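## Task

Take plate M60 out of slot 4 of plate hotel H1 and put it in nest RG, lying flat within the nest's locating features and turned so its well A1 is at the nest corner labelled A1. Every other plate in H1 must be where it was at the start. The placement only counts if it holds without the robot, so release the plate and move the gripper away at the end.

## Robot and tools

Robot: one six-joint arm (waist, shoulder, elbow, forearm roll, wrist pitch, wrist roll) with a two-finger parallel gripper. The fingers point along the gripper's own +z axis and close along its y axis. The reported end_effector_position is the point midway between the pads when closed; closed fingertips stick out about 33 mm past it, fully open ones about 9 mm. While closing, the tips travel roughly 24 mm further from the arm, so keep that margin above any surface.

Scene frame: origin on the table top under the arm base, +z up, +y to the left when facing along +x. Positions in metres, orientation as a quaternion with w first. The reported hand position can be somewhat off, more so when reaching far.

Labware: on each labelled plate, well A1 lies at the labelled short end, in the corner opposite the labelled long side. Hotel H1 has 6 slots numbered from the bottom (slot 1). Each shelf is a two-prong fork with locating pins, and stored plates face the front with a short end.

The row (used by every moving call): 10 numbers, one list for the single arm: x, y, z, qw, qx, qy, qz, position, force_limit, speed. The first seven are an absolute target pose of the gripper in the scene frame (metres, unit quaternion w first), not an offset. position: +1 fully open (140 mm), about -0.8 pads touching, -1 means close until blocked. force_limit in [-1, 1]: about 14 N at -1, 60 N at 0, 107 N at +1 (parts up to 40 mm wide). speed in [-1, 1]: finger gap rate about 30, 140, 250 mm/s at -1, 0, +1. Repeat the wanted quaternion in every row; don't copy back the reported one, which may drift.

Tools:
- execute_actions {"actions": [...], "pictures": bool}. Empty list: only report state. One action {"rows": [[row],...], "steps": n}: up to 15 rows and 15 steps of 1/30 s; each row lasts one step and the last row repeats to fill the steps (default 15). One wait {"steps": n}, n up to 300, counted from the previous result. A refused call sends nothing.
- move {"target": row, "speed": m/s 0.002 to 0.5, default 0.25; rotation limited to twice that in rad/s}. Straight-line path from the current pose to the target, 0.5 to 10 s long (it is cut off at 10 s). Finger values go out at the start. It does not avoid obstacles; the hand lags and may overshoot the speed, especially near full stretch.
- wait {"seconds": 0 to 10}: let the simulation run, nothing new sent.
- zoom_image {"camera": "cam_low" or "cam_wrist", "region": [x0, y0, x1, y1]} in image pixels, origin top-left, at most 504x504.
- finished_scene {"scene": number}: ends and grades the current scene; irreversible.

Limits on commands: a target more than 0.6 m from the last reported position along any gripper axis is refused. Each control step, the commanded pose is clipped to 70 mm and 16 degrees from the measured pose; position wins over orientation if both can't be met. After an action ends the arm only continues to the last clipped pose, so check the result and send the remainder. Joint speed caps: 2.09 rad/s waist and shoulder, 3.14 elbow, 3.93 wrist joints. Elbow range -2.792 to 2.792 rad; others -6.283 to 6.283. Motion continues in real time between calls.

Reading results: the state line gives pose and velocities. object_status: 0 moving, 1 blocked while opening, 2 blocked while closing (a grip), 3 reached target or pads met (a thin part may still be held). To grip, send position -1 and confirm status 2. To squeeze harder while holding, raise force_limit and nudge position by 0.01 or more (e.g. -1 to -0.98). position_measured is in counts: 3 open, 230 pads together, not linear. "pose unreachable" and HELD flags mean the clearance check (which treats the base mount as arm) altered or blocked your row on those steps. "Hand target" shows where the controller is driving now. The move: line gives the ending (done, off_target, moving, held, fault), the limits that acted (paced = pose clipped; held = some steps blocked, after which motion may jump fast) and the distance to target. Joint torques include weight and contacts, with per-unit offset and noise. MOTOR HOT warns of overheating; reaching the limit brakes the arm (OVER-TEMPERATURE FAULT).

Hazards: the arm is stiff. Pushing even slightly past a firm contact can trigger a fault: a joint torque at its load limit (waist and shoulder 316, elbow 148, wrist joints 41.8 N m, held weight included) or any external force of 144 N stops the arm for 10 s, drops the rest of the call and lets it yield. Faster moves and targets deeper past contact hit harder, so approach shelves, pins and the nest slowly and aim only just at contact. A held part may occasionally be tugged briefly; grip firmly. Never drop, knock or push anything off the table, which ends the scene; avoid slips and slams, and leave the other hotel plates untouched.

Cameras: cam_low (fixed, 504x504, pinhole plus radial) and cam_wrist (on the hand, 504x504 fisheye); calibration lines give K, distortion and T_world_to_cam, accurate to a few degrees and millimetres. Images come with each result unless pictures is false.

Each tool is called after "Emit:" as a command line: name --argument value for each argument, lists and objects as JSON in quotes; but a table of rows of numbers goes row by row, as --pt "numbers of a row", without its own name.

## Session

Emit:
execute_actions --actions '[]'

Scene clock: 0.00 s of 7200.00 s.
end_effector_position=(+0.4176, -0.4973, +0.2235) position_measured=3 object_status=3 end_effector_quat_wxyz=(-0.423, +0.330, +0.832, +0.142) end_effector_velocity=(+0.000, +0.001, -0.000) end_effector_angular_velocity=(+0.001, +0.000, +0.002)
Joint positions: [-0.864  0.703  1.28  -0.147  2.078  4.606]
Joint velocities: [ 0.001  0.     0.001 -0.     0.    -0.001]
Joint torques (N m, as the joint torque sensors report them, + toward a larger angle): no reading
Hand target: +0.418, -0.497, +0.224; -0.423, +0.330, +0.832, +0.142

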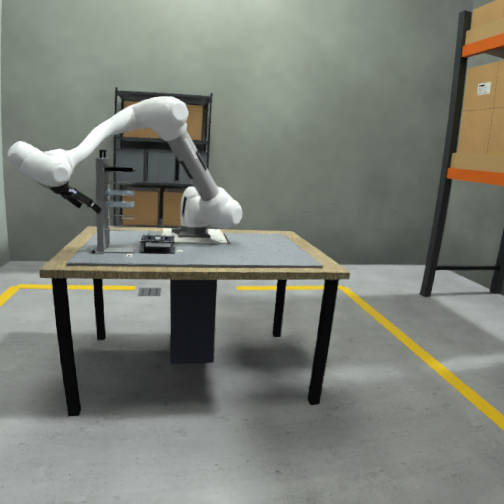

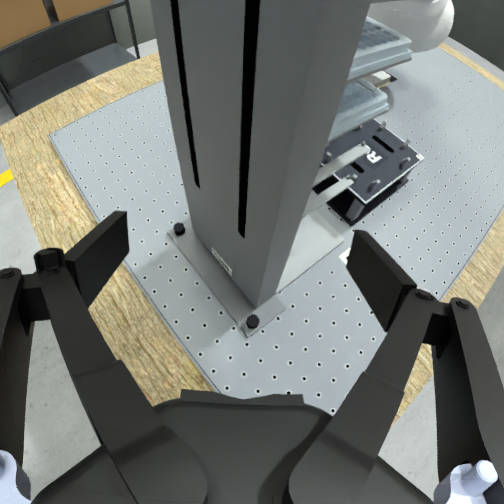

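Emit:
zoom_image --camera "cam_low" --region '[70, 140, 250, 270]'

Emit:
zoom_image --camera "cam_wrist" --region '[280, 0, 504, 260]'

Region (70, 140, 250, 270) of cam_low's 504x504 image, scaled by 2.800, with more detail than that image has.

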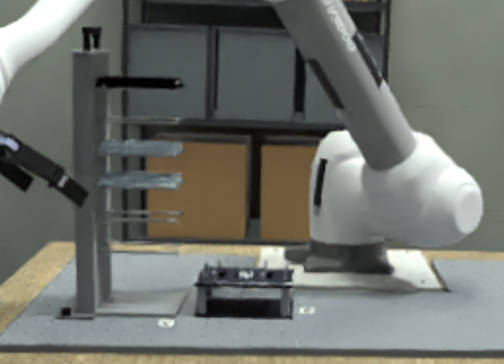

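Region (280, 0, 504, 260) of cam_wrist's 504x504 image, scaled by 1.938, with more detail than that image has; it fills the left 434 columns of this view, and the rest is white.

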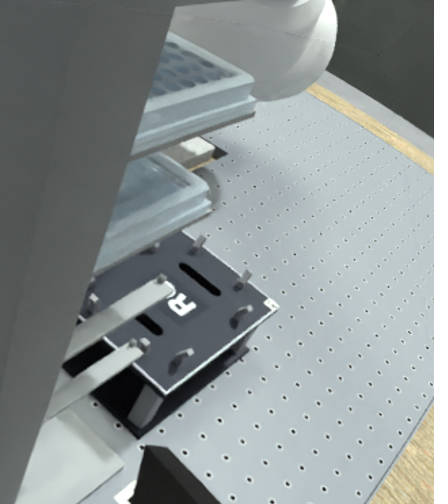

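Emit:
move --target '[0.47,-0.53,0.55,-0.423,0.33,0.832,0.142,1,0,0]'

Emit:
move --target '[0.5,-0.4,0.58,0,0.358,0.934,0,1,0,0]'

Emit:
move --target '[0.4,-0.15,0.5,0,-0.707,0.707,0,1,0,0]' --speed 0.4

Scene clock: 19.07 s of 7200.00 s.
end_effector_position=(+0.4694, -0.5298, +0.5500) position_measured=3 object_status=3 end_effector_quat_wxyz=(-0.423, +0.329, +0.832, +0.142) end_effector_velocity=(+0.001, -0.000, +0.000) end_effector_angular_velocity=(+0.000, +0.000, +0.002)
Joint positions: [-0.842  0.765  0.574 -0.274  2.713  4.439]
Joint velocities: [ 0.001  0.003 -0.005 -0.003  0.003 -0.004]
Joint torques (N m, as the joint torque sensors report them, + toward a larger angle): [   2.79 -109.6   -39.5     3.41    1.44   -0.31]
Hand target: +0.469, -0.530, +0.550; -0.423, +0.329, +0.832, +0.142
Off the commanded pose: 0.001 m, 0 deg.
After step 90, 14.23 s passed at rest.
move: done
camera_calibration (this result's frames):
cam_wrist: T_world_to_cam=[[0.641266, 0.765606, 0.0512271, 0.0743864], [0.697471, -0.553763, -0.454842, -0.370766], [-0.319862, 0.327404, -0.889098, 0.987111], [0, 0, 0, 1]] pos_world=[0.526637, -0.585451, 0.705188]

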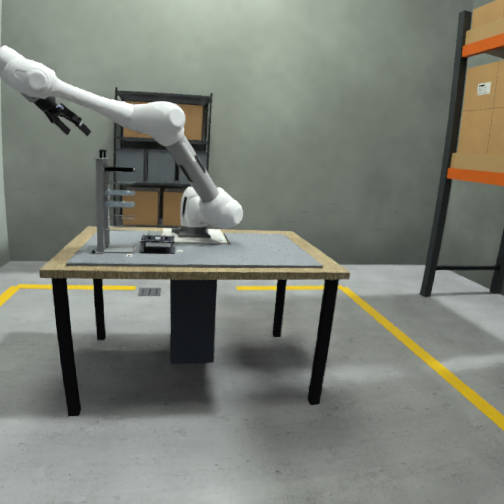

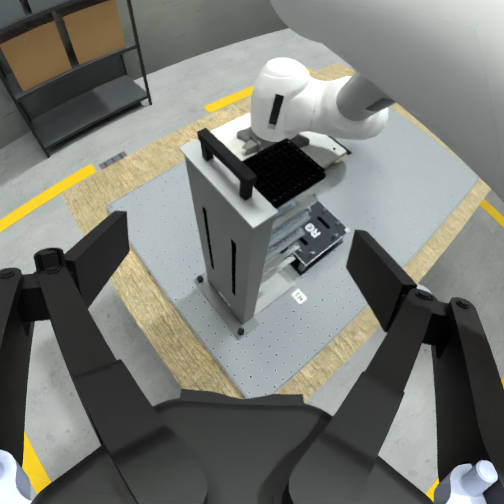

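Scene clock: 21.33 s of 7200.00 s.
end_effector_position=(+0.5004, -0.3998, +0.5804) position_measured=3 object_status=3 end_effector_quat_wxyz=(+0.000, +0.358, +0.934, +0.001) end_effector_velocity=(-0.000, +0.000, +0.001) end_effector_angular_velocity=(-0.003, -0.003, +0.001)
Joint positions: [-0.726  0.161  1.18  -0.005  1.805  4.725]
Joint velocities: [ 0.    -0.003  0.003 -0.    -0.004 -0.001]
Joint torques (N m, as the joint torque sensors report them, + toward a larger angle): [  3.4  -55.63 -41.8    4.14  -0.21  -0.08]
Hand target: +0.500, -0.400, +0.580; +0.000, +0.358, +0.934, +0.001
Off the commanded pose: 0.001 m, 0 deg.
move: done
camera_calibration (this result's frames):
cam_wrist: T_world_to_cam=[[0.59407, 0.80385, 0.0301018, 0.00467193], [0.715519, -0.54515, 0.436856, -0.82973], [0.367577, -0.237985, -0.899028, 0.417197], [0, 0, 0, 1]] pos_world=[0.437561, -0.356796, 0.737403]

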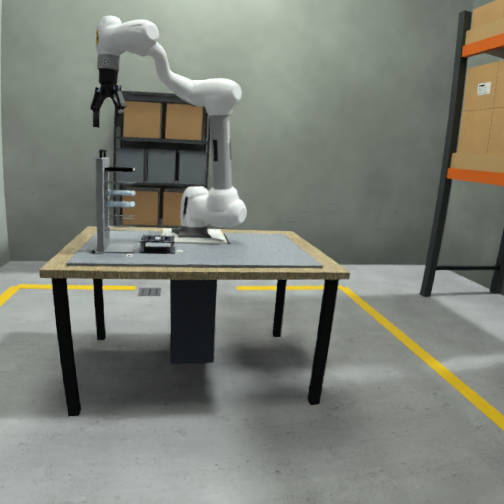

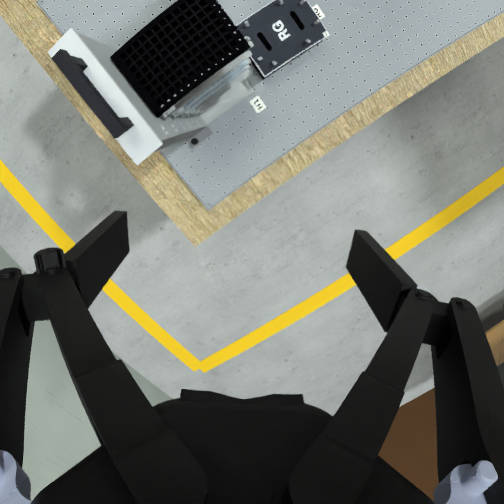

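Scene clock: 24.70 s of 7200.00 s.
end_effector_position=(+0.3999, -0.1500, +0.4999) position_measured=3 object_status=3 end_effector_quat_wxyz=(-0.000, +0.707, -0.707, -0.000) end_effector_velocity=(-0.000, +0.000, -0.000) end_effector_angular_velocity=(+0.000, +0.000, +0.006)
Joint positions: [-0.436 -0.204  1.682 -0.005  1.67   2.712]
Joint velocities: [ 0.001 -0.     0.001  0.    -0.    -0.006]
Joint torques (N m, as the joint torque sensors report them, + toward a larger angle): [  3.12 -18.31 -41.14   4.25  -0.4   -0.22]
Hand target: +0.400, -0.150, +0.500; -0.000, +0.707, -0.707, -0.000
Off the commanded pose: 0.000 m, 0 deg.
move: done
camera_calibration (this result's frames):
cam_wrist: T_world_to_cam=[[-0.994991, -0.095893, 0.0282464, 0.36742], [-0.0739178, 0.89597, 0.437921, -0.0551288], [-0.0673015, 0.433639, -0.89857, 0.715569], [0, 0, 0, 1]] pos_world=[0.409663, -0.225672, 0.656752]

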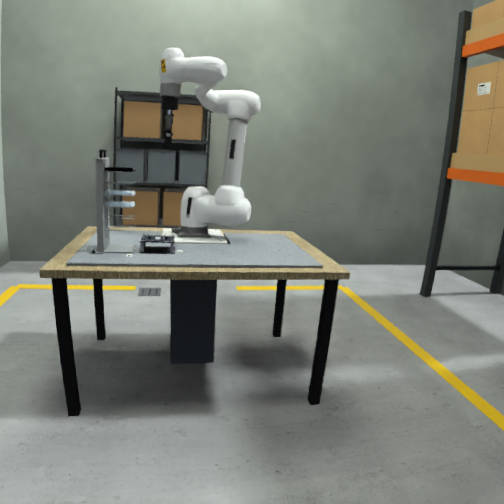

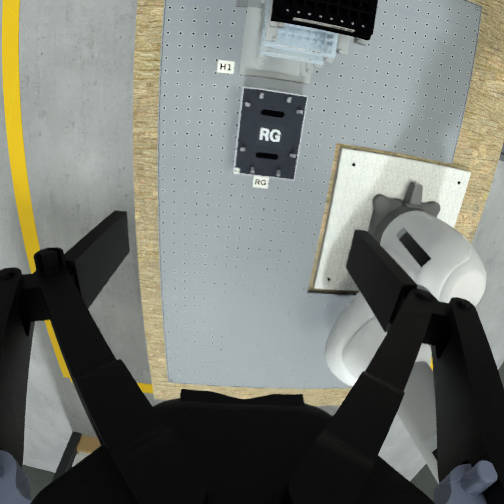

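Emit:
zoom_image --camera "cam_wrist" --region '[200, 0, 400, 200]'

Region (200, 0, 400, 200) of cam_wrist's 504x504 image, scaled by 2.520, with more detail than that image has.

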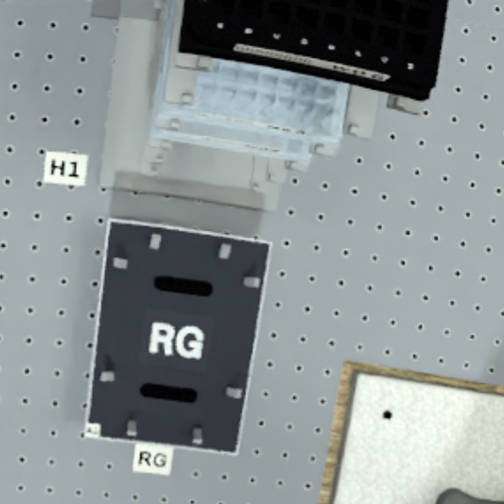

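Emit:
move --target '[0.36,-0.15,0.32,0.5,0.5,-0.5,0.5,1,0,0]' --speed 0.3

Scene clock: 35.63 s of 7200.00 s.
end_effector_position=(+0.3595, -0.1503, +0.3191) position_measured=3 object_status=3 end_effector_quat_wxyz=(+0.499, +0.501, -0.500, +0.500) end_effector_velocity=(-0.001, -0.000, -0.001) end_effector_angular_velocity=(-0.004, +0.001, -0.002)
Joint positions: [ 0.377  0.156  2.403 -1.247  1.778  4.156]
Joint velocities: [-0.001  0.004  0.001 -0.     0.002  0.004]
Joint torques (N m, as the joint torque sensors report them, + toward a larger angle): [  2.6  -33.44 -18.73  -0.71   1.74  -0.3 ]
Hand target: +0.359, -0.150, +0.319; +0.499, +0.501, -0.500, +0.500
Off the commanded pose: 0.001 m, 0 deg.
After step 90, 4.87 s passed at rest.
move: done
camera_calibration (this result's frames):
cam_wrist: T_world_to_cam=[[-0.994945, 0.0274399, 0.096599, 0.328948], [-0.0748294, 0.438922, -0.895404, 0.378399], [-0.0669692, -0.898106, -0.43465, 0.20228], [0, 0, 0, 1]] pos_world=[0.369147, 0.00655512, 0.394965]

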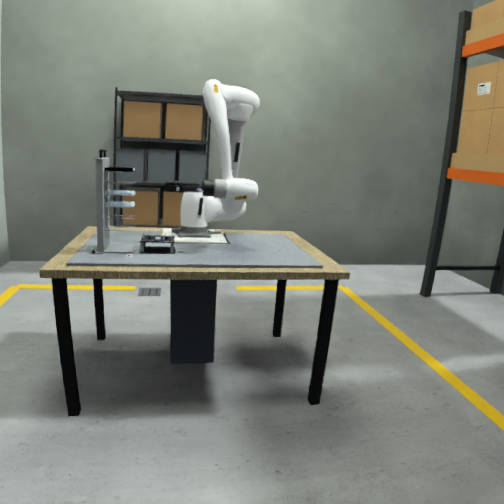

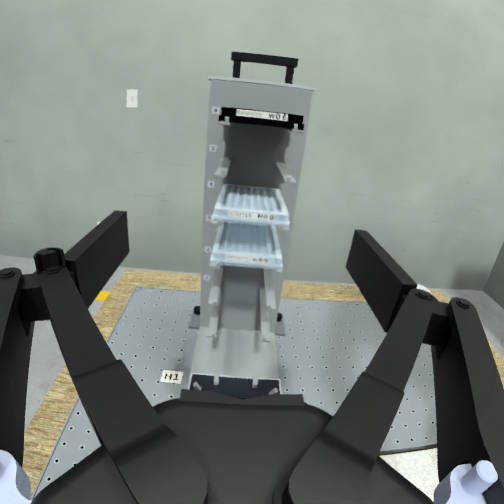

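Emit:
zoom_image --camera "cam_wrist" --region '[170, 90, 340, 290]'

Emit:
zoom_image --camera "cam_low" --region '[90, 145, 220, 260]'

Region (170, 90, 340, 290) of cam_wrist's 504x504 image, scaled by 2.520, with more detail than that image has; it fills the left 428 columns of this view, and the rest is white.

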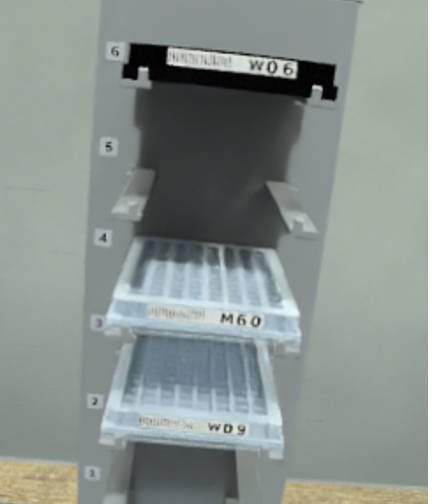

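Region (90, 145, 220, 260) of cam_low's 504x504 image, scaled by 3.877, with more detail than that image has; it fills the top 446 rows of this view, and the rest is white.

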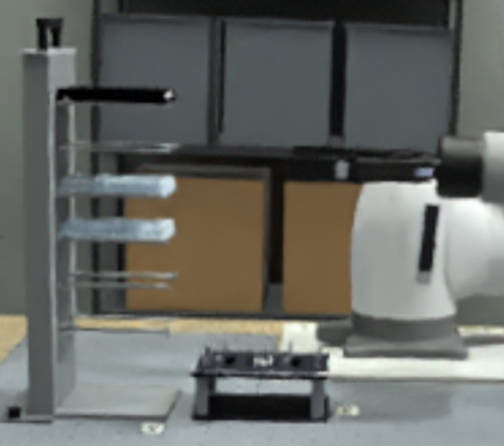

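Emit:
move --target '[0.353,-0.25,0.31,0.4113,0.5711,-0.5873,0.3999,1,0,0]' --speed 0.15

Emit:
zoom_image --camera "cam_wrist" --region '[100, 60, 400, 400]'

Emit:
zoom_image --camera "cam_low" --region '[95, 160, 195, 260]'

Scene clock: 56.07 s of 7200.00 s.
end_effector_position=(+0.3533, -0.2498, +0.3102) position_measured=3 object_status=3 end_effector_quat_wxyz=(+0.411, +0.571, -0.587, +0.400) end_effector_velocity=(-0.000, -0.001, -0.000) end_effector_angular_velocity=(+0.003, +0.001, -0.001)
Joint positions: [ 0.073 -0.084  2.373 -1.238  1.425  3.847]
Joint velocities: [-0.004 -0.001 -0.001  0.001 -0.003 -0.003]
Joint torques (N m, as the joint torque sensors report them, + toward a larger angle): [  5.18 -17.58 -28.67  -0.68   1.41   0.11]
Hand target: +0.353, -0.250, +0.310; +0.411, +0.571, -0.587, +0.400
Off the commanded pose: 0.000 m, 0 deg.
After step 90, 15.90 s passed at rest.
move: done
camera_calibration (this result's frames):
cam_wrist: T_world_to_cam=[[-0.99478, 0.0216586, 0.0997211, 0.323885], [-0.0538408, 0.718734, -0.693198, 0.413408], [-0.0866866, -0.694948, -0.713815, 0.252885], [0, 0, 0, 1]] pos_world=[0.366374, -0.128403, 0.434789]

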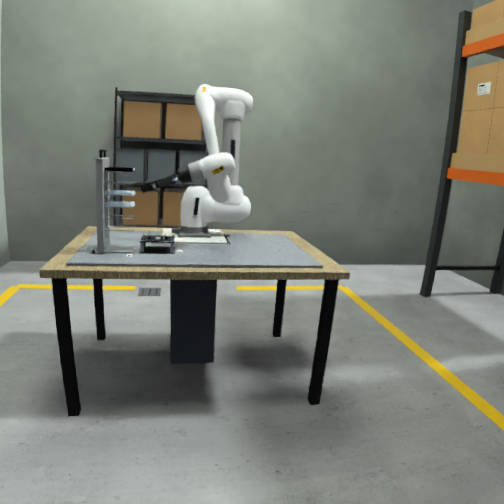

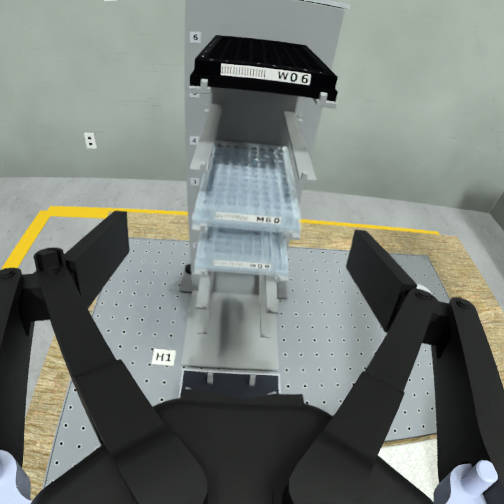

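Region (100, 60, 400, 400) of cam_wrist's 504x504 image, scaled by 1.482, with more detail than that image has; it fills the left 445 columns of this view, and the rest is white.

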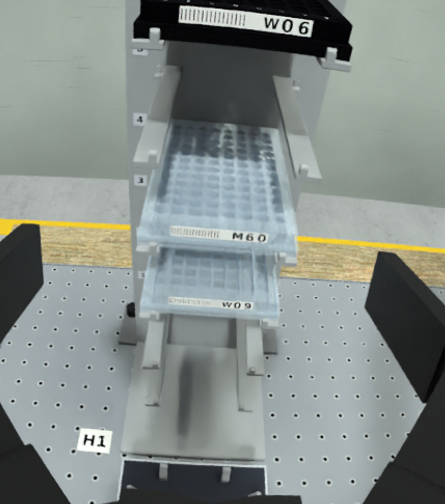

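Region (95, 160, 195, 260) of cam_low's 504x504 image, scaled by 5.040, with more detail than that image has.

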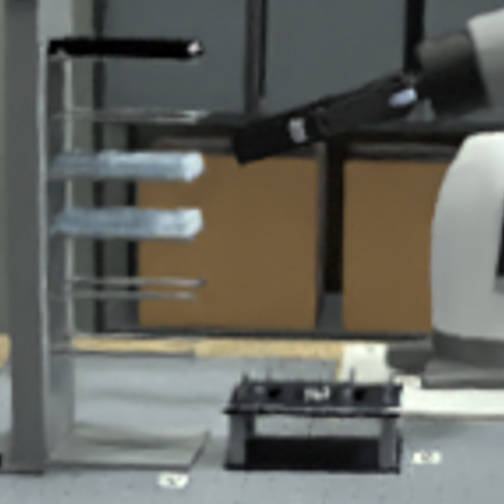

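Emit:
move --target '[0.352,-0.27,0.299,0.4113,0.5711,-0.5873,0.3999,0.55,0,0]' --speed 0.1

Emit:
move --target '[0.351,-0.32,0.299,0.4113,0.5711,-0.5873,0.3999,0.55,0,0]' --speed 0.05

Emit:
zoom_image --camera "cam_low" --region '[95, 160, 175, 220]'

Scene clock: 64.07 s of 7200.00 s.
end_effector_position=(+0.3520, -0.2700, +0.2990) position_measured=59 object_status=3 end_effector_quat_wxyz=(+0.411, +0.571, -0.587, +0.400) end_effector_velocity=(-0.001, -0.001, -0.001) end_effector_angular_velocity=(-0.000, +0.002, -0.000)
Joint positions: [ 0.018 -0.074  2.391 -1.277  1.377  3.86 ]
Joint velocities: [-0.001  0.001  0.001 -0.001 -0.001 -0.   ]
Joint torques (N m, as the joint torque sensors report them, + toward a larger angle): [  2.07 -18.39 -28.22  -1.     1.23  -0.06]
Hand target: +0.352, -0.270, +0.299; +0.411, +0.571, -0.587, +0.400
Off the commanded pose: 0.000 m, 0 deg.
After step 90, 4.23 s passed at rest.
move: done
camera_calibration (this result's frames):
cam_wrist: T_world_to_cam=[[-0.994736, 0.0216137, 0.100169, 0.324044], [-0.0541527, 0.718993, -0.692905, 0.420215], [-0.0869972, -0.694681, -0.714037, 0.231067], [0, 0, 0, 1]] pos_world=[0.365196, -0.148617, 0.4237]

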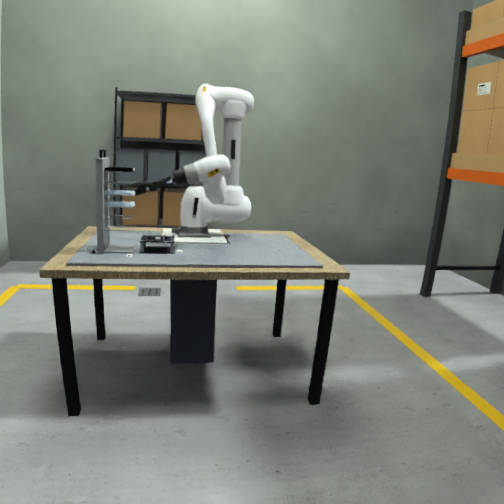

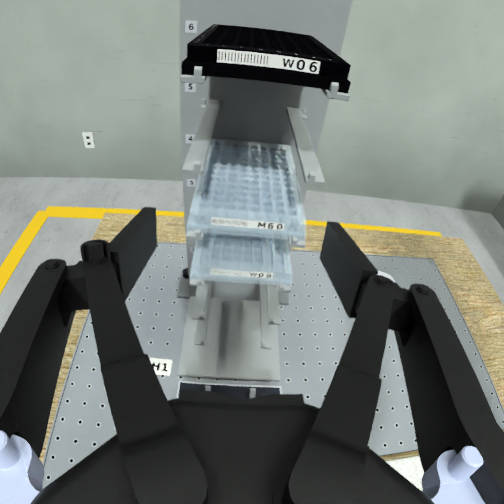

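Scene clock: 65.37 s of 7200.00 s.
end_effector_position=(+0.3510, -0.3200, +0.2991) position_measured=59 object_status=3 end_effector_quat_wxyz=(+0.411, +0.571, -0.587, +0.400) end_effector_velocity=(-0.001, -0.001, -0.000) end_effector_angular_velocity=(-0.000, +0.003, -0.001)
Joint positions: [-0.12  -0.08   2.396 -1.364  1.279  3.833]
Joint velocities: [-0.003 -0.     0.001 -0.001 -0.001 -0.002]
Joint torques (N m, as the joint torque sensors report them, + toward a larger angle): [  3.15 -17.67 -28.11  -1.12   1.43   0.02]
Hand target: +0.351, -0.320, +0.299; +0.411, +0.571, -0.587, +0.400
Off the commanded pose: 0.000 m, 0 deg.
move: done
camera_calibration (this result's frames):
cam_wrist: T_world_to_cam=[[-0.994746, 0.0215742, 0.100072, 0.324152], [-0.0541261, 0.71889, -0.693014, 0.456133], [-0.0868919, -0.694789, -0.713945, 0.196165], [0, 0, 0, 1]] pos_world=[0.364183, -0.198609, 0.423719]

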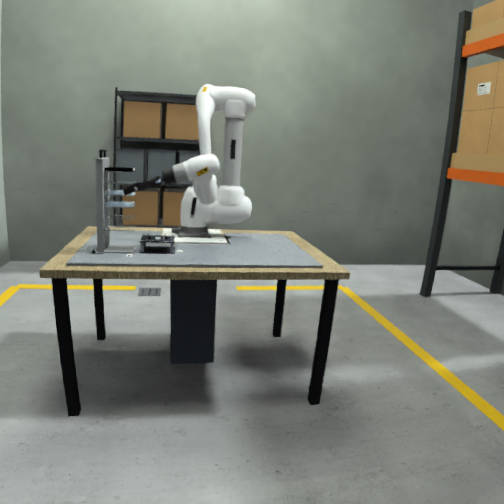

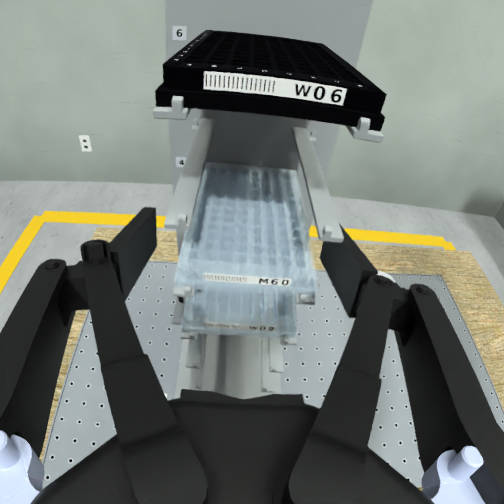

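Region (95, 160, 175, 220) of cam_low's 504x504 image, scaled by 6.300, with more detail than that image has; it fills the top 378 rows of this view, and the rest is white.

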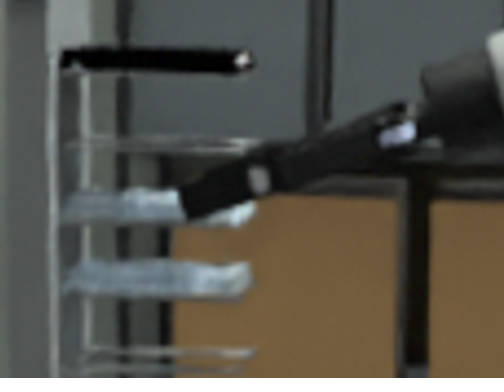

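Emit:
zoom_image --camera "cam_wrist" --region '[110, 190, 380, 320]'

Region (110, 190, 380, 320) of cam_wrist's 504x504 image, scaled by 1.867, with more detail than that image has; it fills the top 243 rows of this view, and the rest is white.

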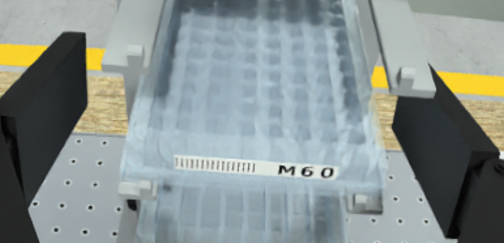

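Emit:
move --target '[0.345,-0.348,0.299,0.4113,0.5711,-0.5873,0.3999,0.4,0,-0.5]' --speed 0.04

Emit:
zoom_image --camera "cam_low" --region '[95, 160, 175, 220]'

Emit:
zoom_image --camera "cam_wrist" --region '[100, 170, 400, 400]'

Scene clock: 77.57 s of 7200.00 s.
end_effector_position=(+0.3450, -0.3480, +0.2990) position_measured=78 object_status=3 end_effector_quat_wxyz=(+0.411, +0.571, -0.587, +0.400) end_effector_velocity=(-0.001, -0.001, +0.000) end_effector_angular_velocity=(-0.000, -0.001, -0.002)
Joint positions: [-0.2   -0.088  2.402 -1.414  1.222  3.821]
Joint velocities: [-0.003 -0.001 -0.    -0.001 -0.001  0.   ]
Joint torques (N m, as the joint torque sensors report them, + toward a larger angle): [ -1.27 -17.98 -28.3   -1.13   1.1   -0.11]
Hand target: +0.345, -0.348, +0.299; +0.411, +0.571, -0.587, +0.400
Off the commanded pose: 0.000 m, 0 deg.
After step 90, 8.20 s passed at rest.
move: done
camera_calibration (this result's frames):
cam_wrist: T_world_to_cam=[[-0.994736, 0.021573, 0.10017, 0.318756], [-0.054187, 0.718957, -0.692939, 0.475932], [-0.0869669, -0.694719, -0.714004, 0.176236], [0, 0, 0, 1]] pos_world=[0.358194, -0.226617, 0.423695]

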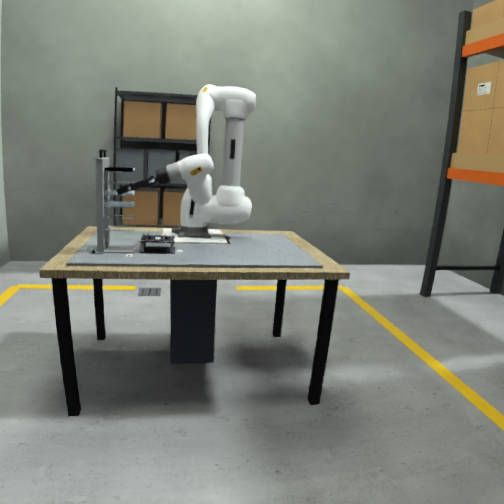

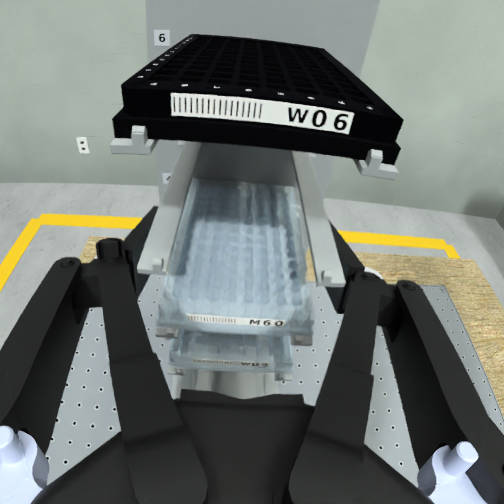

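Region (95, 160, 175, 220) of cam_low's 504x504 image, scaled by 6.300, with more detail than that image has; it fills the top 378 rows of this view, and the rest is white.

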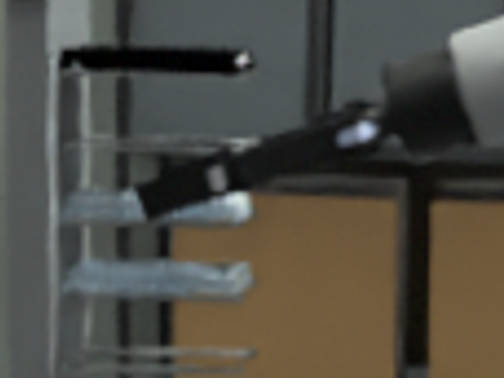

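Region (100, 170, 400, 400) of cam_wrist's 504x504 image, scaled by 1.680, with more detail than that image has; it fills the top 386 rows of this view, and the rest is white.

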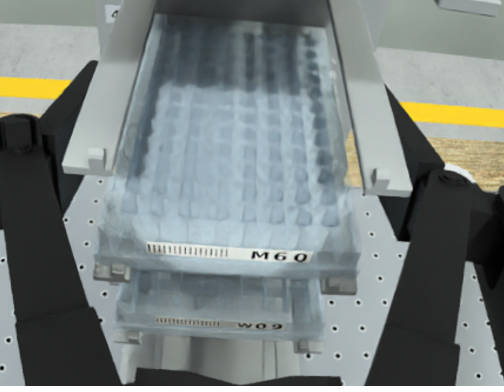

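Emit:
move --target '[0.345,-0.347,0.297,0.4365,0.5531,-0.5689,0.4245,0.4,0,-0.5]' --speed 0.04

Emit:
move --target '[0.345,-0.347,0.297,0.4365,0.5531,-0.5689,0.4245,-1,0,-1]' --speed 0.04

Emit:
zoom_image --camera "cam_low" --region '[95, 160, 175, 220]'

Scene clock: 90.47 s of 7200.00 s.
end_effector_position=(+0.3449, -0.3470, +0.2970) position_measured=78 object_status=3 end_effector_quat_wxyz=(+0.436, +0.553, -0.569, +0.424) end_effector_velocity=(-0.000, +0.000, -0.000) end_effector_angular_velocity=(-0.004, +0.001, +0.000)
Joint positions: [-0.173 -0.039  2.433 -1.49   1.289  3.928]
Joint velocities: [ 0.001  0.002  0.001 -0.003  0.003  0.003]
Joint torques (N m, as the joint torque sensors report them, + toward a larger angle): [  2.73 -21.26 -25.62  -1.66   1.26   0.08]
Hand target: +0.345, -0.347, +0.297; +0.436, +0.553, -0.569, +0.424
Off the commanded pose: 0.000 m, 0 deg.
After step 90, 8.57 s passed at rest.
move: done
camera_calibration (this result's frames):
cam_wrist: T_world_to_cam=[[-0.994496, 0.0303281, 0.10029, 0.321772], [-0.0558783, 0.656184, -0.752529, 0.470304], [-0.0886318, -0.753991, -0.650878, 0.136658], [0, 0, 0, 1]] pos_world=[0.358393, -0.215326, 0.410595]

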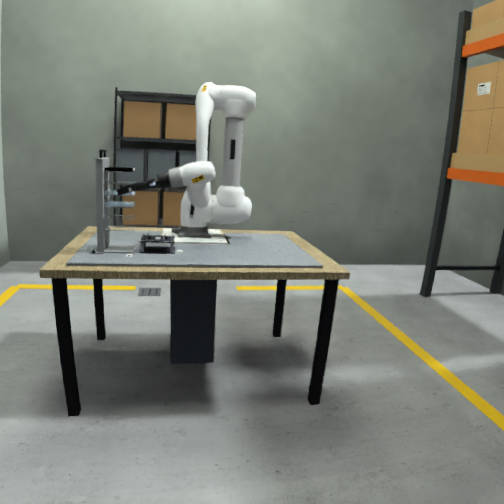

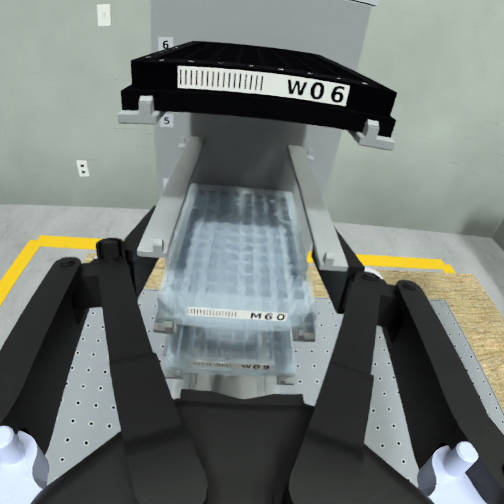

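Scene clock: 91.27 s of 7200.00 s.
end_effector_position=(+0.3450, -0.3470, +0.2970) position_measured=107 object_status=0 end_effector_quat_wxyz=(+0.436, +0.553, -0.569, +0.424) end_effector_velocity=(+0.000, -0.000, -0.000) end_effector_angular_velocity=(+0.001, +0.000, +0.001)
Joint positions: [-0.173 -0.038  2.433 -1.49   1.29   3.928]
Joint velocities: [-0.    -0.    -0.    -0.    -0.001 -0.001]
Joint torques (N m, as the joint torque sensors report them, + toward a larger angle): [ -4.02 -15.93 -24.15  -1.4    0.47  -0.02]
Hand target: +0.345, -0.347, +0.297; +0.436, +0.553, -0.569, +0.424
Off the commanded pose: 0.000 m, 0 deg.
move: done
camera_calibration (this result's frames):
cam_wrist: T_world_to_cam=[[-0.994498, 0.0303161, 0.100277, 0.321812], [-0.0558993, 0.655986, -0.752701, 0.470259], [-0.0885993, -0.754164, -0.650682, 0.136597], [0, 0, 0, 1]] pos_world=[0.358431, -0.215223, 0.410575]

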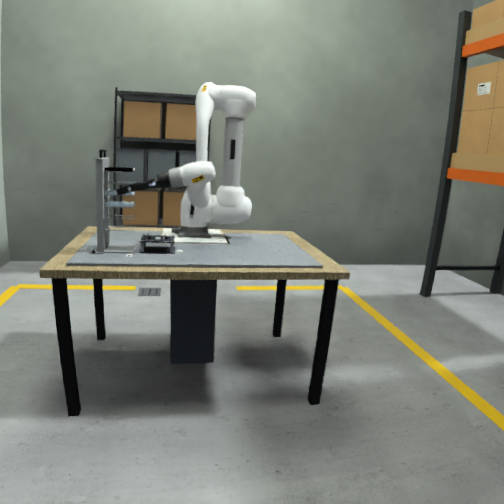

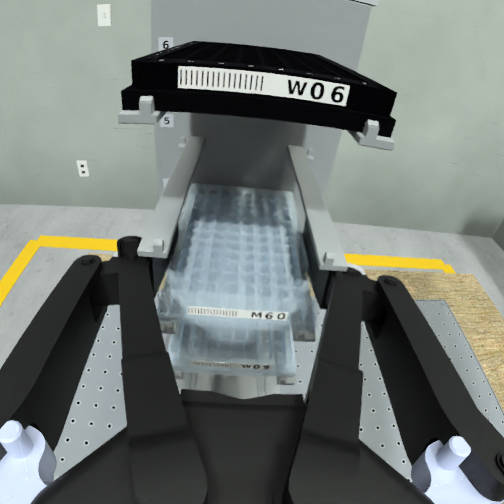

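Region (95, 160, 175, 220) of cam_low's 504x504 image, scaled by 6.300, with more detail than that image has; it fills the top 378 rows of this view, and the rest is white.

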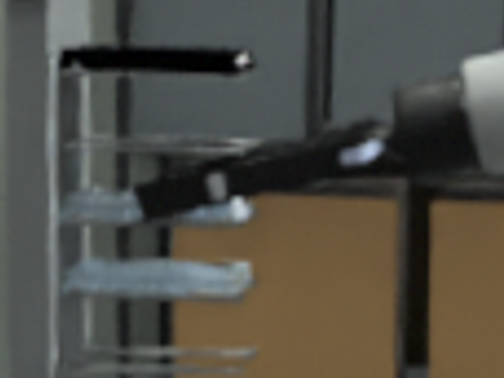

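Emit:
move --target '[0.345,-0.347,0.3045,0.4365,0.5531,-0.5689,0.4245,-1,0,-1]' --speed 0.005

Emit:
zoom_image --camera "cam_low" --region '[95, 160, 175, 220]'

Emit:
zoom_image --camera "cam_wrist" --region '[100, 200, 400, 400]'

Scene clock: 106.27 s of 7200.00 s.
end_effector_position=(+0.3451, -0.3465, +0.3013) position_measured=107 object_status=2 end_effector_quat_wxyz=(+0.435, +0.555, -0.569, +0.423) end_effector_velocity=(-0.000, +0.000, -0.000) end_effector_angular_velocity=(+0.001, -0.001, +0.001)
Joint positions: [-0.173 -0.05   2.428 -1.482  1.286  3.909]
Joint velocities: [ 0.001 -0.001  0.001  0.    -0.001  0.001]
Joint torques (N m, as the joint torque sensors report them, + toward a larger angle): [  3.1  -26.42 -35.5   -6.19   5.2   -1.01]
Hand target: +0.345, -0.347, +0.301; +0.435, +0.555, -0.569, +0.423
Off the commanded pose: 0.003 m, 0 deg.
FORCE FAULT: contact force on the arm reached its limit, and the arm stopped for 10 seconds. The contact can be on any part of the arm, not only on its tool. The arm's remaining commands of this call were not run. The arm holds still and accepts commands again. Move the arm away from the contact; if what it grips holds it there, let go first. Pushing or pulling that hard again can fault the arm again.
After step 90, 0.50 s passed at rest.
move: fault
camera_calibration (this result's frames):
cam_wrist: T_world_to_cam=[[-0.99453, 0.0280024, 0.10063, 0.320575], [-0.0572301, 0.659843, -0.749221, 0.473977], [-0.0873799, -0.750882, -0.65463, 0.141705], [0, 0, 0, 1]] pos_world=[0.35833, -0.215324, 0.415619]

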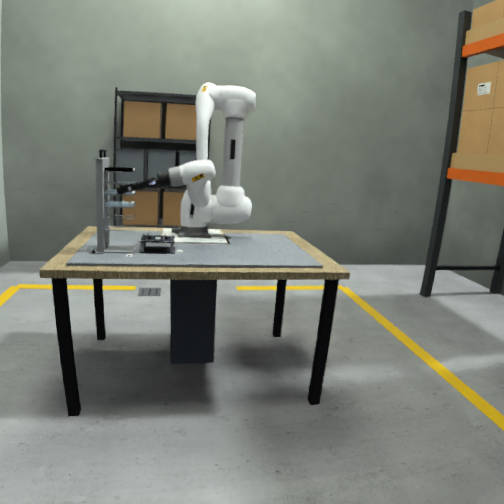

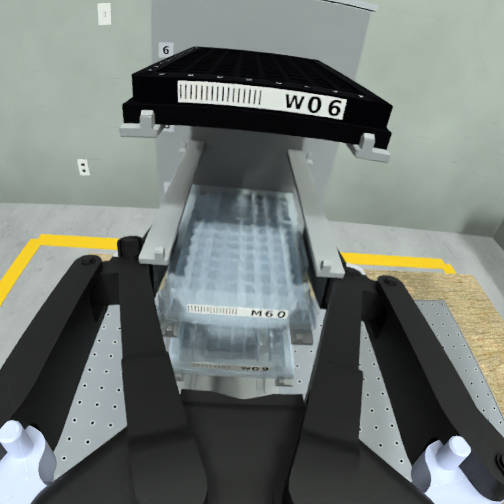

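Region (95, 160, 175, 220) of cam_low's 504x504 image, scaled by 6.300, with more detail than that image has; it fills the top 378 rows of this view, and the rest is white.

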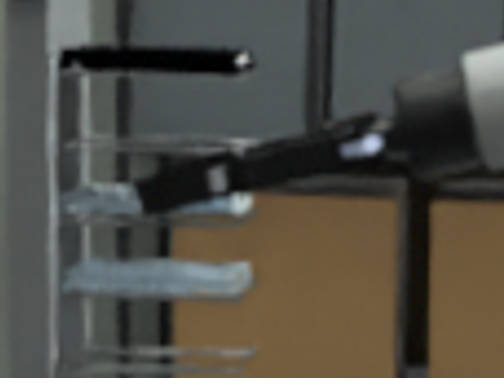

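Region (100, 200, 400, 400) of cam_wrist's 504x504 image, scaled by 1.680, with more detail than that image has.

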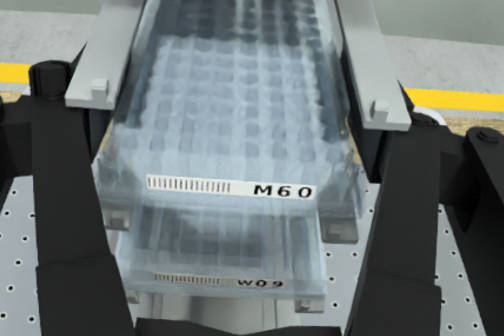

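Emit:
move --target '[0.345,-0.347,0.2973,0.4365,0.5531,-0.5689,0.4245,-1,0,-1]' --speed 0.01

Emit:
move --target '[0.345,-0.347,0.2973,0.4365,0.5531,-0.5689,0.4245,0.4,0,0]'

Emit:
move --target '[0.3456,-0.322,0.2995,0.4113,0.5711,-0.5873,0.3999,0.4,0,0]' --speed 0.04

Emit:
move --target '[0.3456,-0.322,0.2995,0.4113,0.5711,-0.5873,0.3999,-1,0.3,-1]'

Emit:
zoom_image --camera "cam_low" --region '[95, 160, 175, 220]'

Scene clock: 115.90 s of 7200.00 s.
end_effector_position=(+0.3450, -0.3470, +0.2974) position_measured=107 object_status=2 end_effector_quat_wxyz=(+0.436, +0.553, -0.569, +0.424) end_effector_velocity=(+0.000, -0.000, -0.001) end_effector_angular_velocity=(+0.000, +0.001, +0.000)
Joint positions: [-0.173 -0.039  2.432 -1.49   1.29   3.927]
Joint velocities: [-0.     0.001  0.    -0.    -0.     0.001]
Joint torques (N m, as the joint torque sensors report them, + toward a larger angle): [ -8.22 -12.41 -16.89   1.97  -0.32  -0.18]
Hand target: +0.345, -0.347, +0.297; +0.436, +0.553, -0.569, +0.424
Off the commanded pose: 0.000 m, 0 deg.
After step 90, 5.93 s passed at rest.
move: done
camera_calibration (this result's frames):
cam_wrist: T_world_to_cam=[[-0.994512, 0.0303813, 0.100111, 0.321905], [-0.0557416, 0.655896, -0.75279, 0.470565], [-0.0885334, -0.754239, -0.650604, 0.136788], [0, 0, 0, 1]] pos_world=[0.358478, -0.215251, 0.411005]

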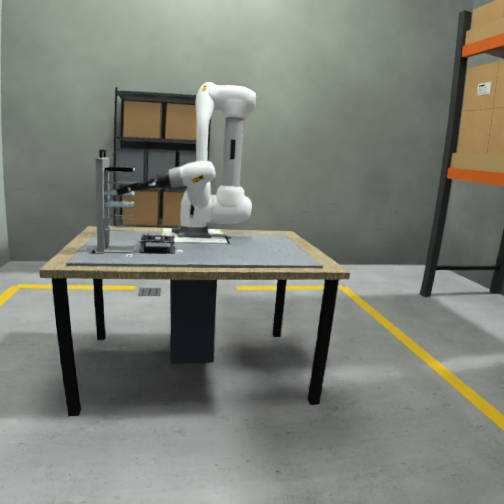

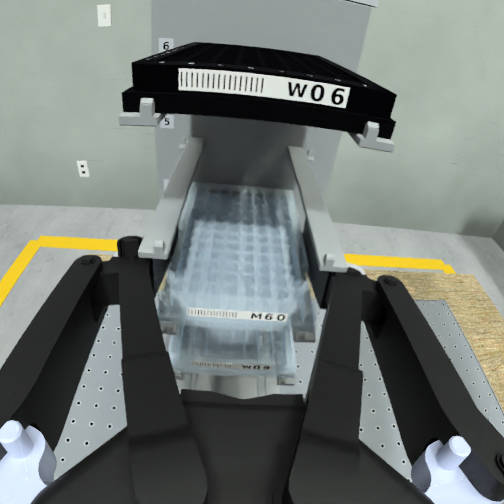

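Scene clock: 116.60 s of 7200.00 s.
end_effector_position=(+0.3450, -0.3470, +0.2973) position_measured=78 object_status=3 end_effector_quat_wxyz=(+0.436, +0.553, -0.569, +0.424) end_effector_velocity=(+0.000, -0.000, +0.000) end_effector_angular_velocity=(+0.000, -0.000, -0.000)
Joint positions: [-0.173 -0.039  2.433 -1.49   1.29   3.927]
Joint velocities: [-0. -0. -0.  0. -0. -0.]
Joint torques (N m, as the joint torque sensors report them, + toward a larger angle): [  1.24 -19.74 -25.59  -1.6    1.37  -0.11]
Hand target: +0.345, -0.347, +0.297; +0.436, +0.553, -0.569, +0.424
Off the commanded pose: 0.000 m, 0 deg.
move: done
camera_calibration (this result's frames):
cam_wrist: T_world_to_cam=[[-0.9945, 0.0303227, 0.100247, 0.32182], [-0.055874, 0.655972, -0.752714, 0.470508], [-0.0885837, -0.754176, -0.65067, 0.136773], [0, 0, 0, 1]] pos_world=[0.358455, -0.215247, 0.41089]

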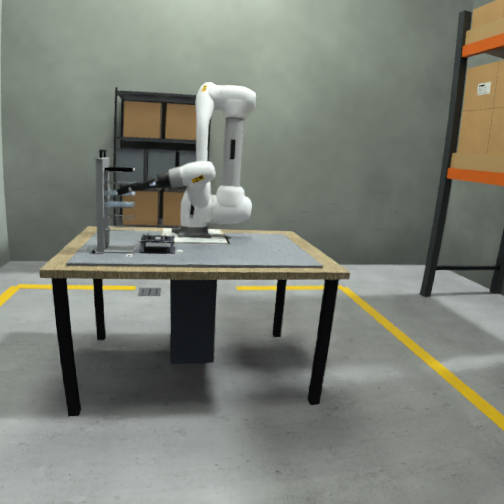

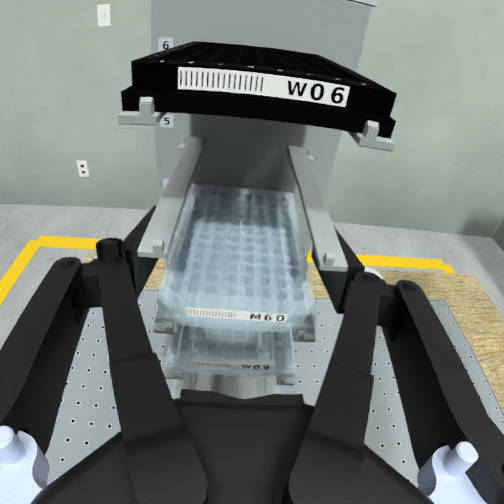

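Scene clock: 117.97 s of 7200.00 s.
end_effector_position=(+0.3456, -0.3220, +0.2995) position_measured=78 object_status=3 end_effector_quat_wxyz=(+0.411, +0.571, -0.587, +0.400) end_effector_velocity=(+0.000, +0.000, +0.001) end_effector_angular_velocity=(+0.001, +0.000, -0.001)
Joint positions: [-0.127 -0.09   2.404 -1.368  1.275  3.829]
Joint velocities: [ 0.    -0.001 -0.002  0.003  0.001 -0.003]
Joint torques (N m, as the joint torque sensors report them, + toward a larger angle): [  3.87 -14.86 -27.64  -1.66   1.11  -0.27]
Hand target: +0.346, -0.322, +0.300; +0.411, +0.571, -0.587, +0.400
Off the commanded pose: 0.000 m, 0 deg.
move: done
camera_calibration (this result's frames):
cam_wrist: T_world_to_cam=[[-0.994728, 0.0215584, 0.100259, 0.318731], [-0.0542488, 0.71904, -0.692848, 0.457594], [-0.0870268, -0.694634, -0.714079, 0.194758], [0, 0, 0, 1]] pos_world=[0.358824, -0.200614, 0.42416]

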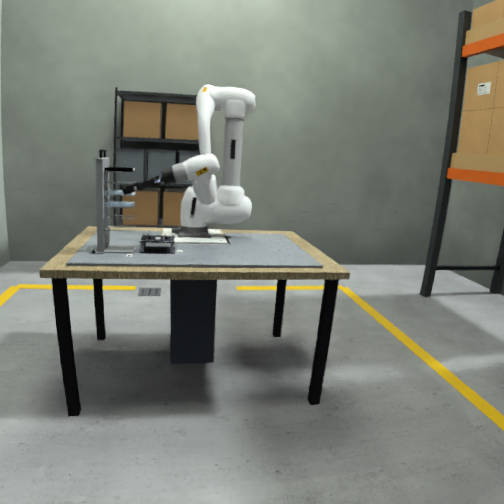

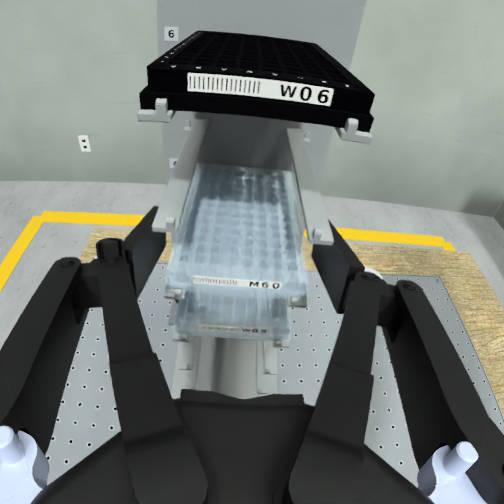

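Scene clock: 118.83 s of 7200.00 s.
end_effector_position=(+0.3456, -0.3220, +0.2995) position_measured=109 object_status=2 end_effector_quat_wxyz=(+0.411, +0.571, -0.587, +0.400) end_effector_velocity=(+0.000, -0.000, +0.000) end_effector_angular_velocity=(-0.000, -0.002, -0.000)
Joint positions: [-0.127 -0.091  2.403 -1.368  1.275  3.829]
Joint velocities: [-0.     0.    -0.    -0.001 -0.     0.002]
Joint torques (N m, as the joint torque sensors report them, + toward a larger angle): [ -6.04 -10.81 -26.23  -1.87  -0.49  -0.05]
Hand target: +0.346, -0.322, +0.300; +0.411, +0.571, -0.587, +0.400
Off the commanded pose: 0.000 m, 0 deg.
move: done
camera_calibration (this result's frames):
cam_wrist: T_world_to_cam=[[-0.994742, 0.0215694, 0.100118, 0.318759], [-0.0541388, 0.719074, -0.692821, 0.457599], [-0.0869363, -0.694598, -0.714125, 0.194773], [0, 0, 0, 1]] pos_world=[0.358789, -0.200634, 0.424213]

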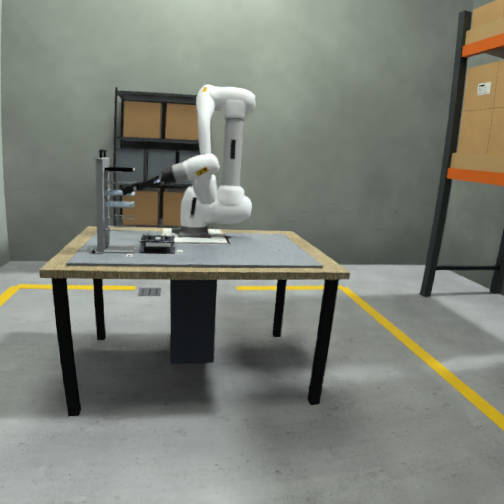

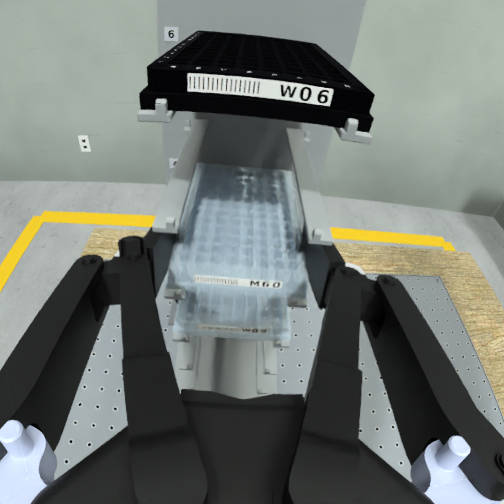

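Region (95, 160, 175, 220) of cam_low's 504x504 image, scaled by 6.300, with more detail than that image has; it fills the top 378 rows of this view, and the rest is white.

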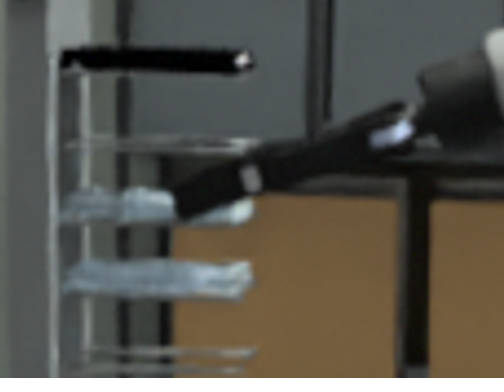

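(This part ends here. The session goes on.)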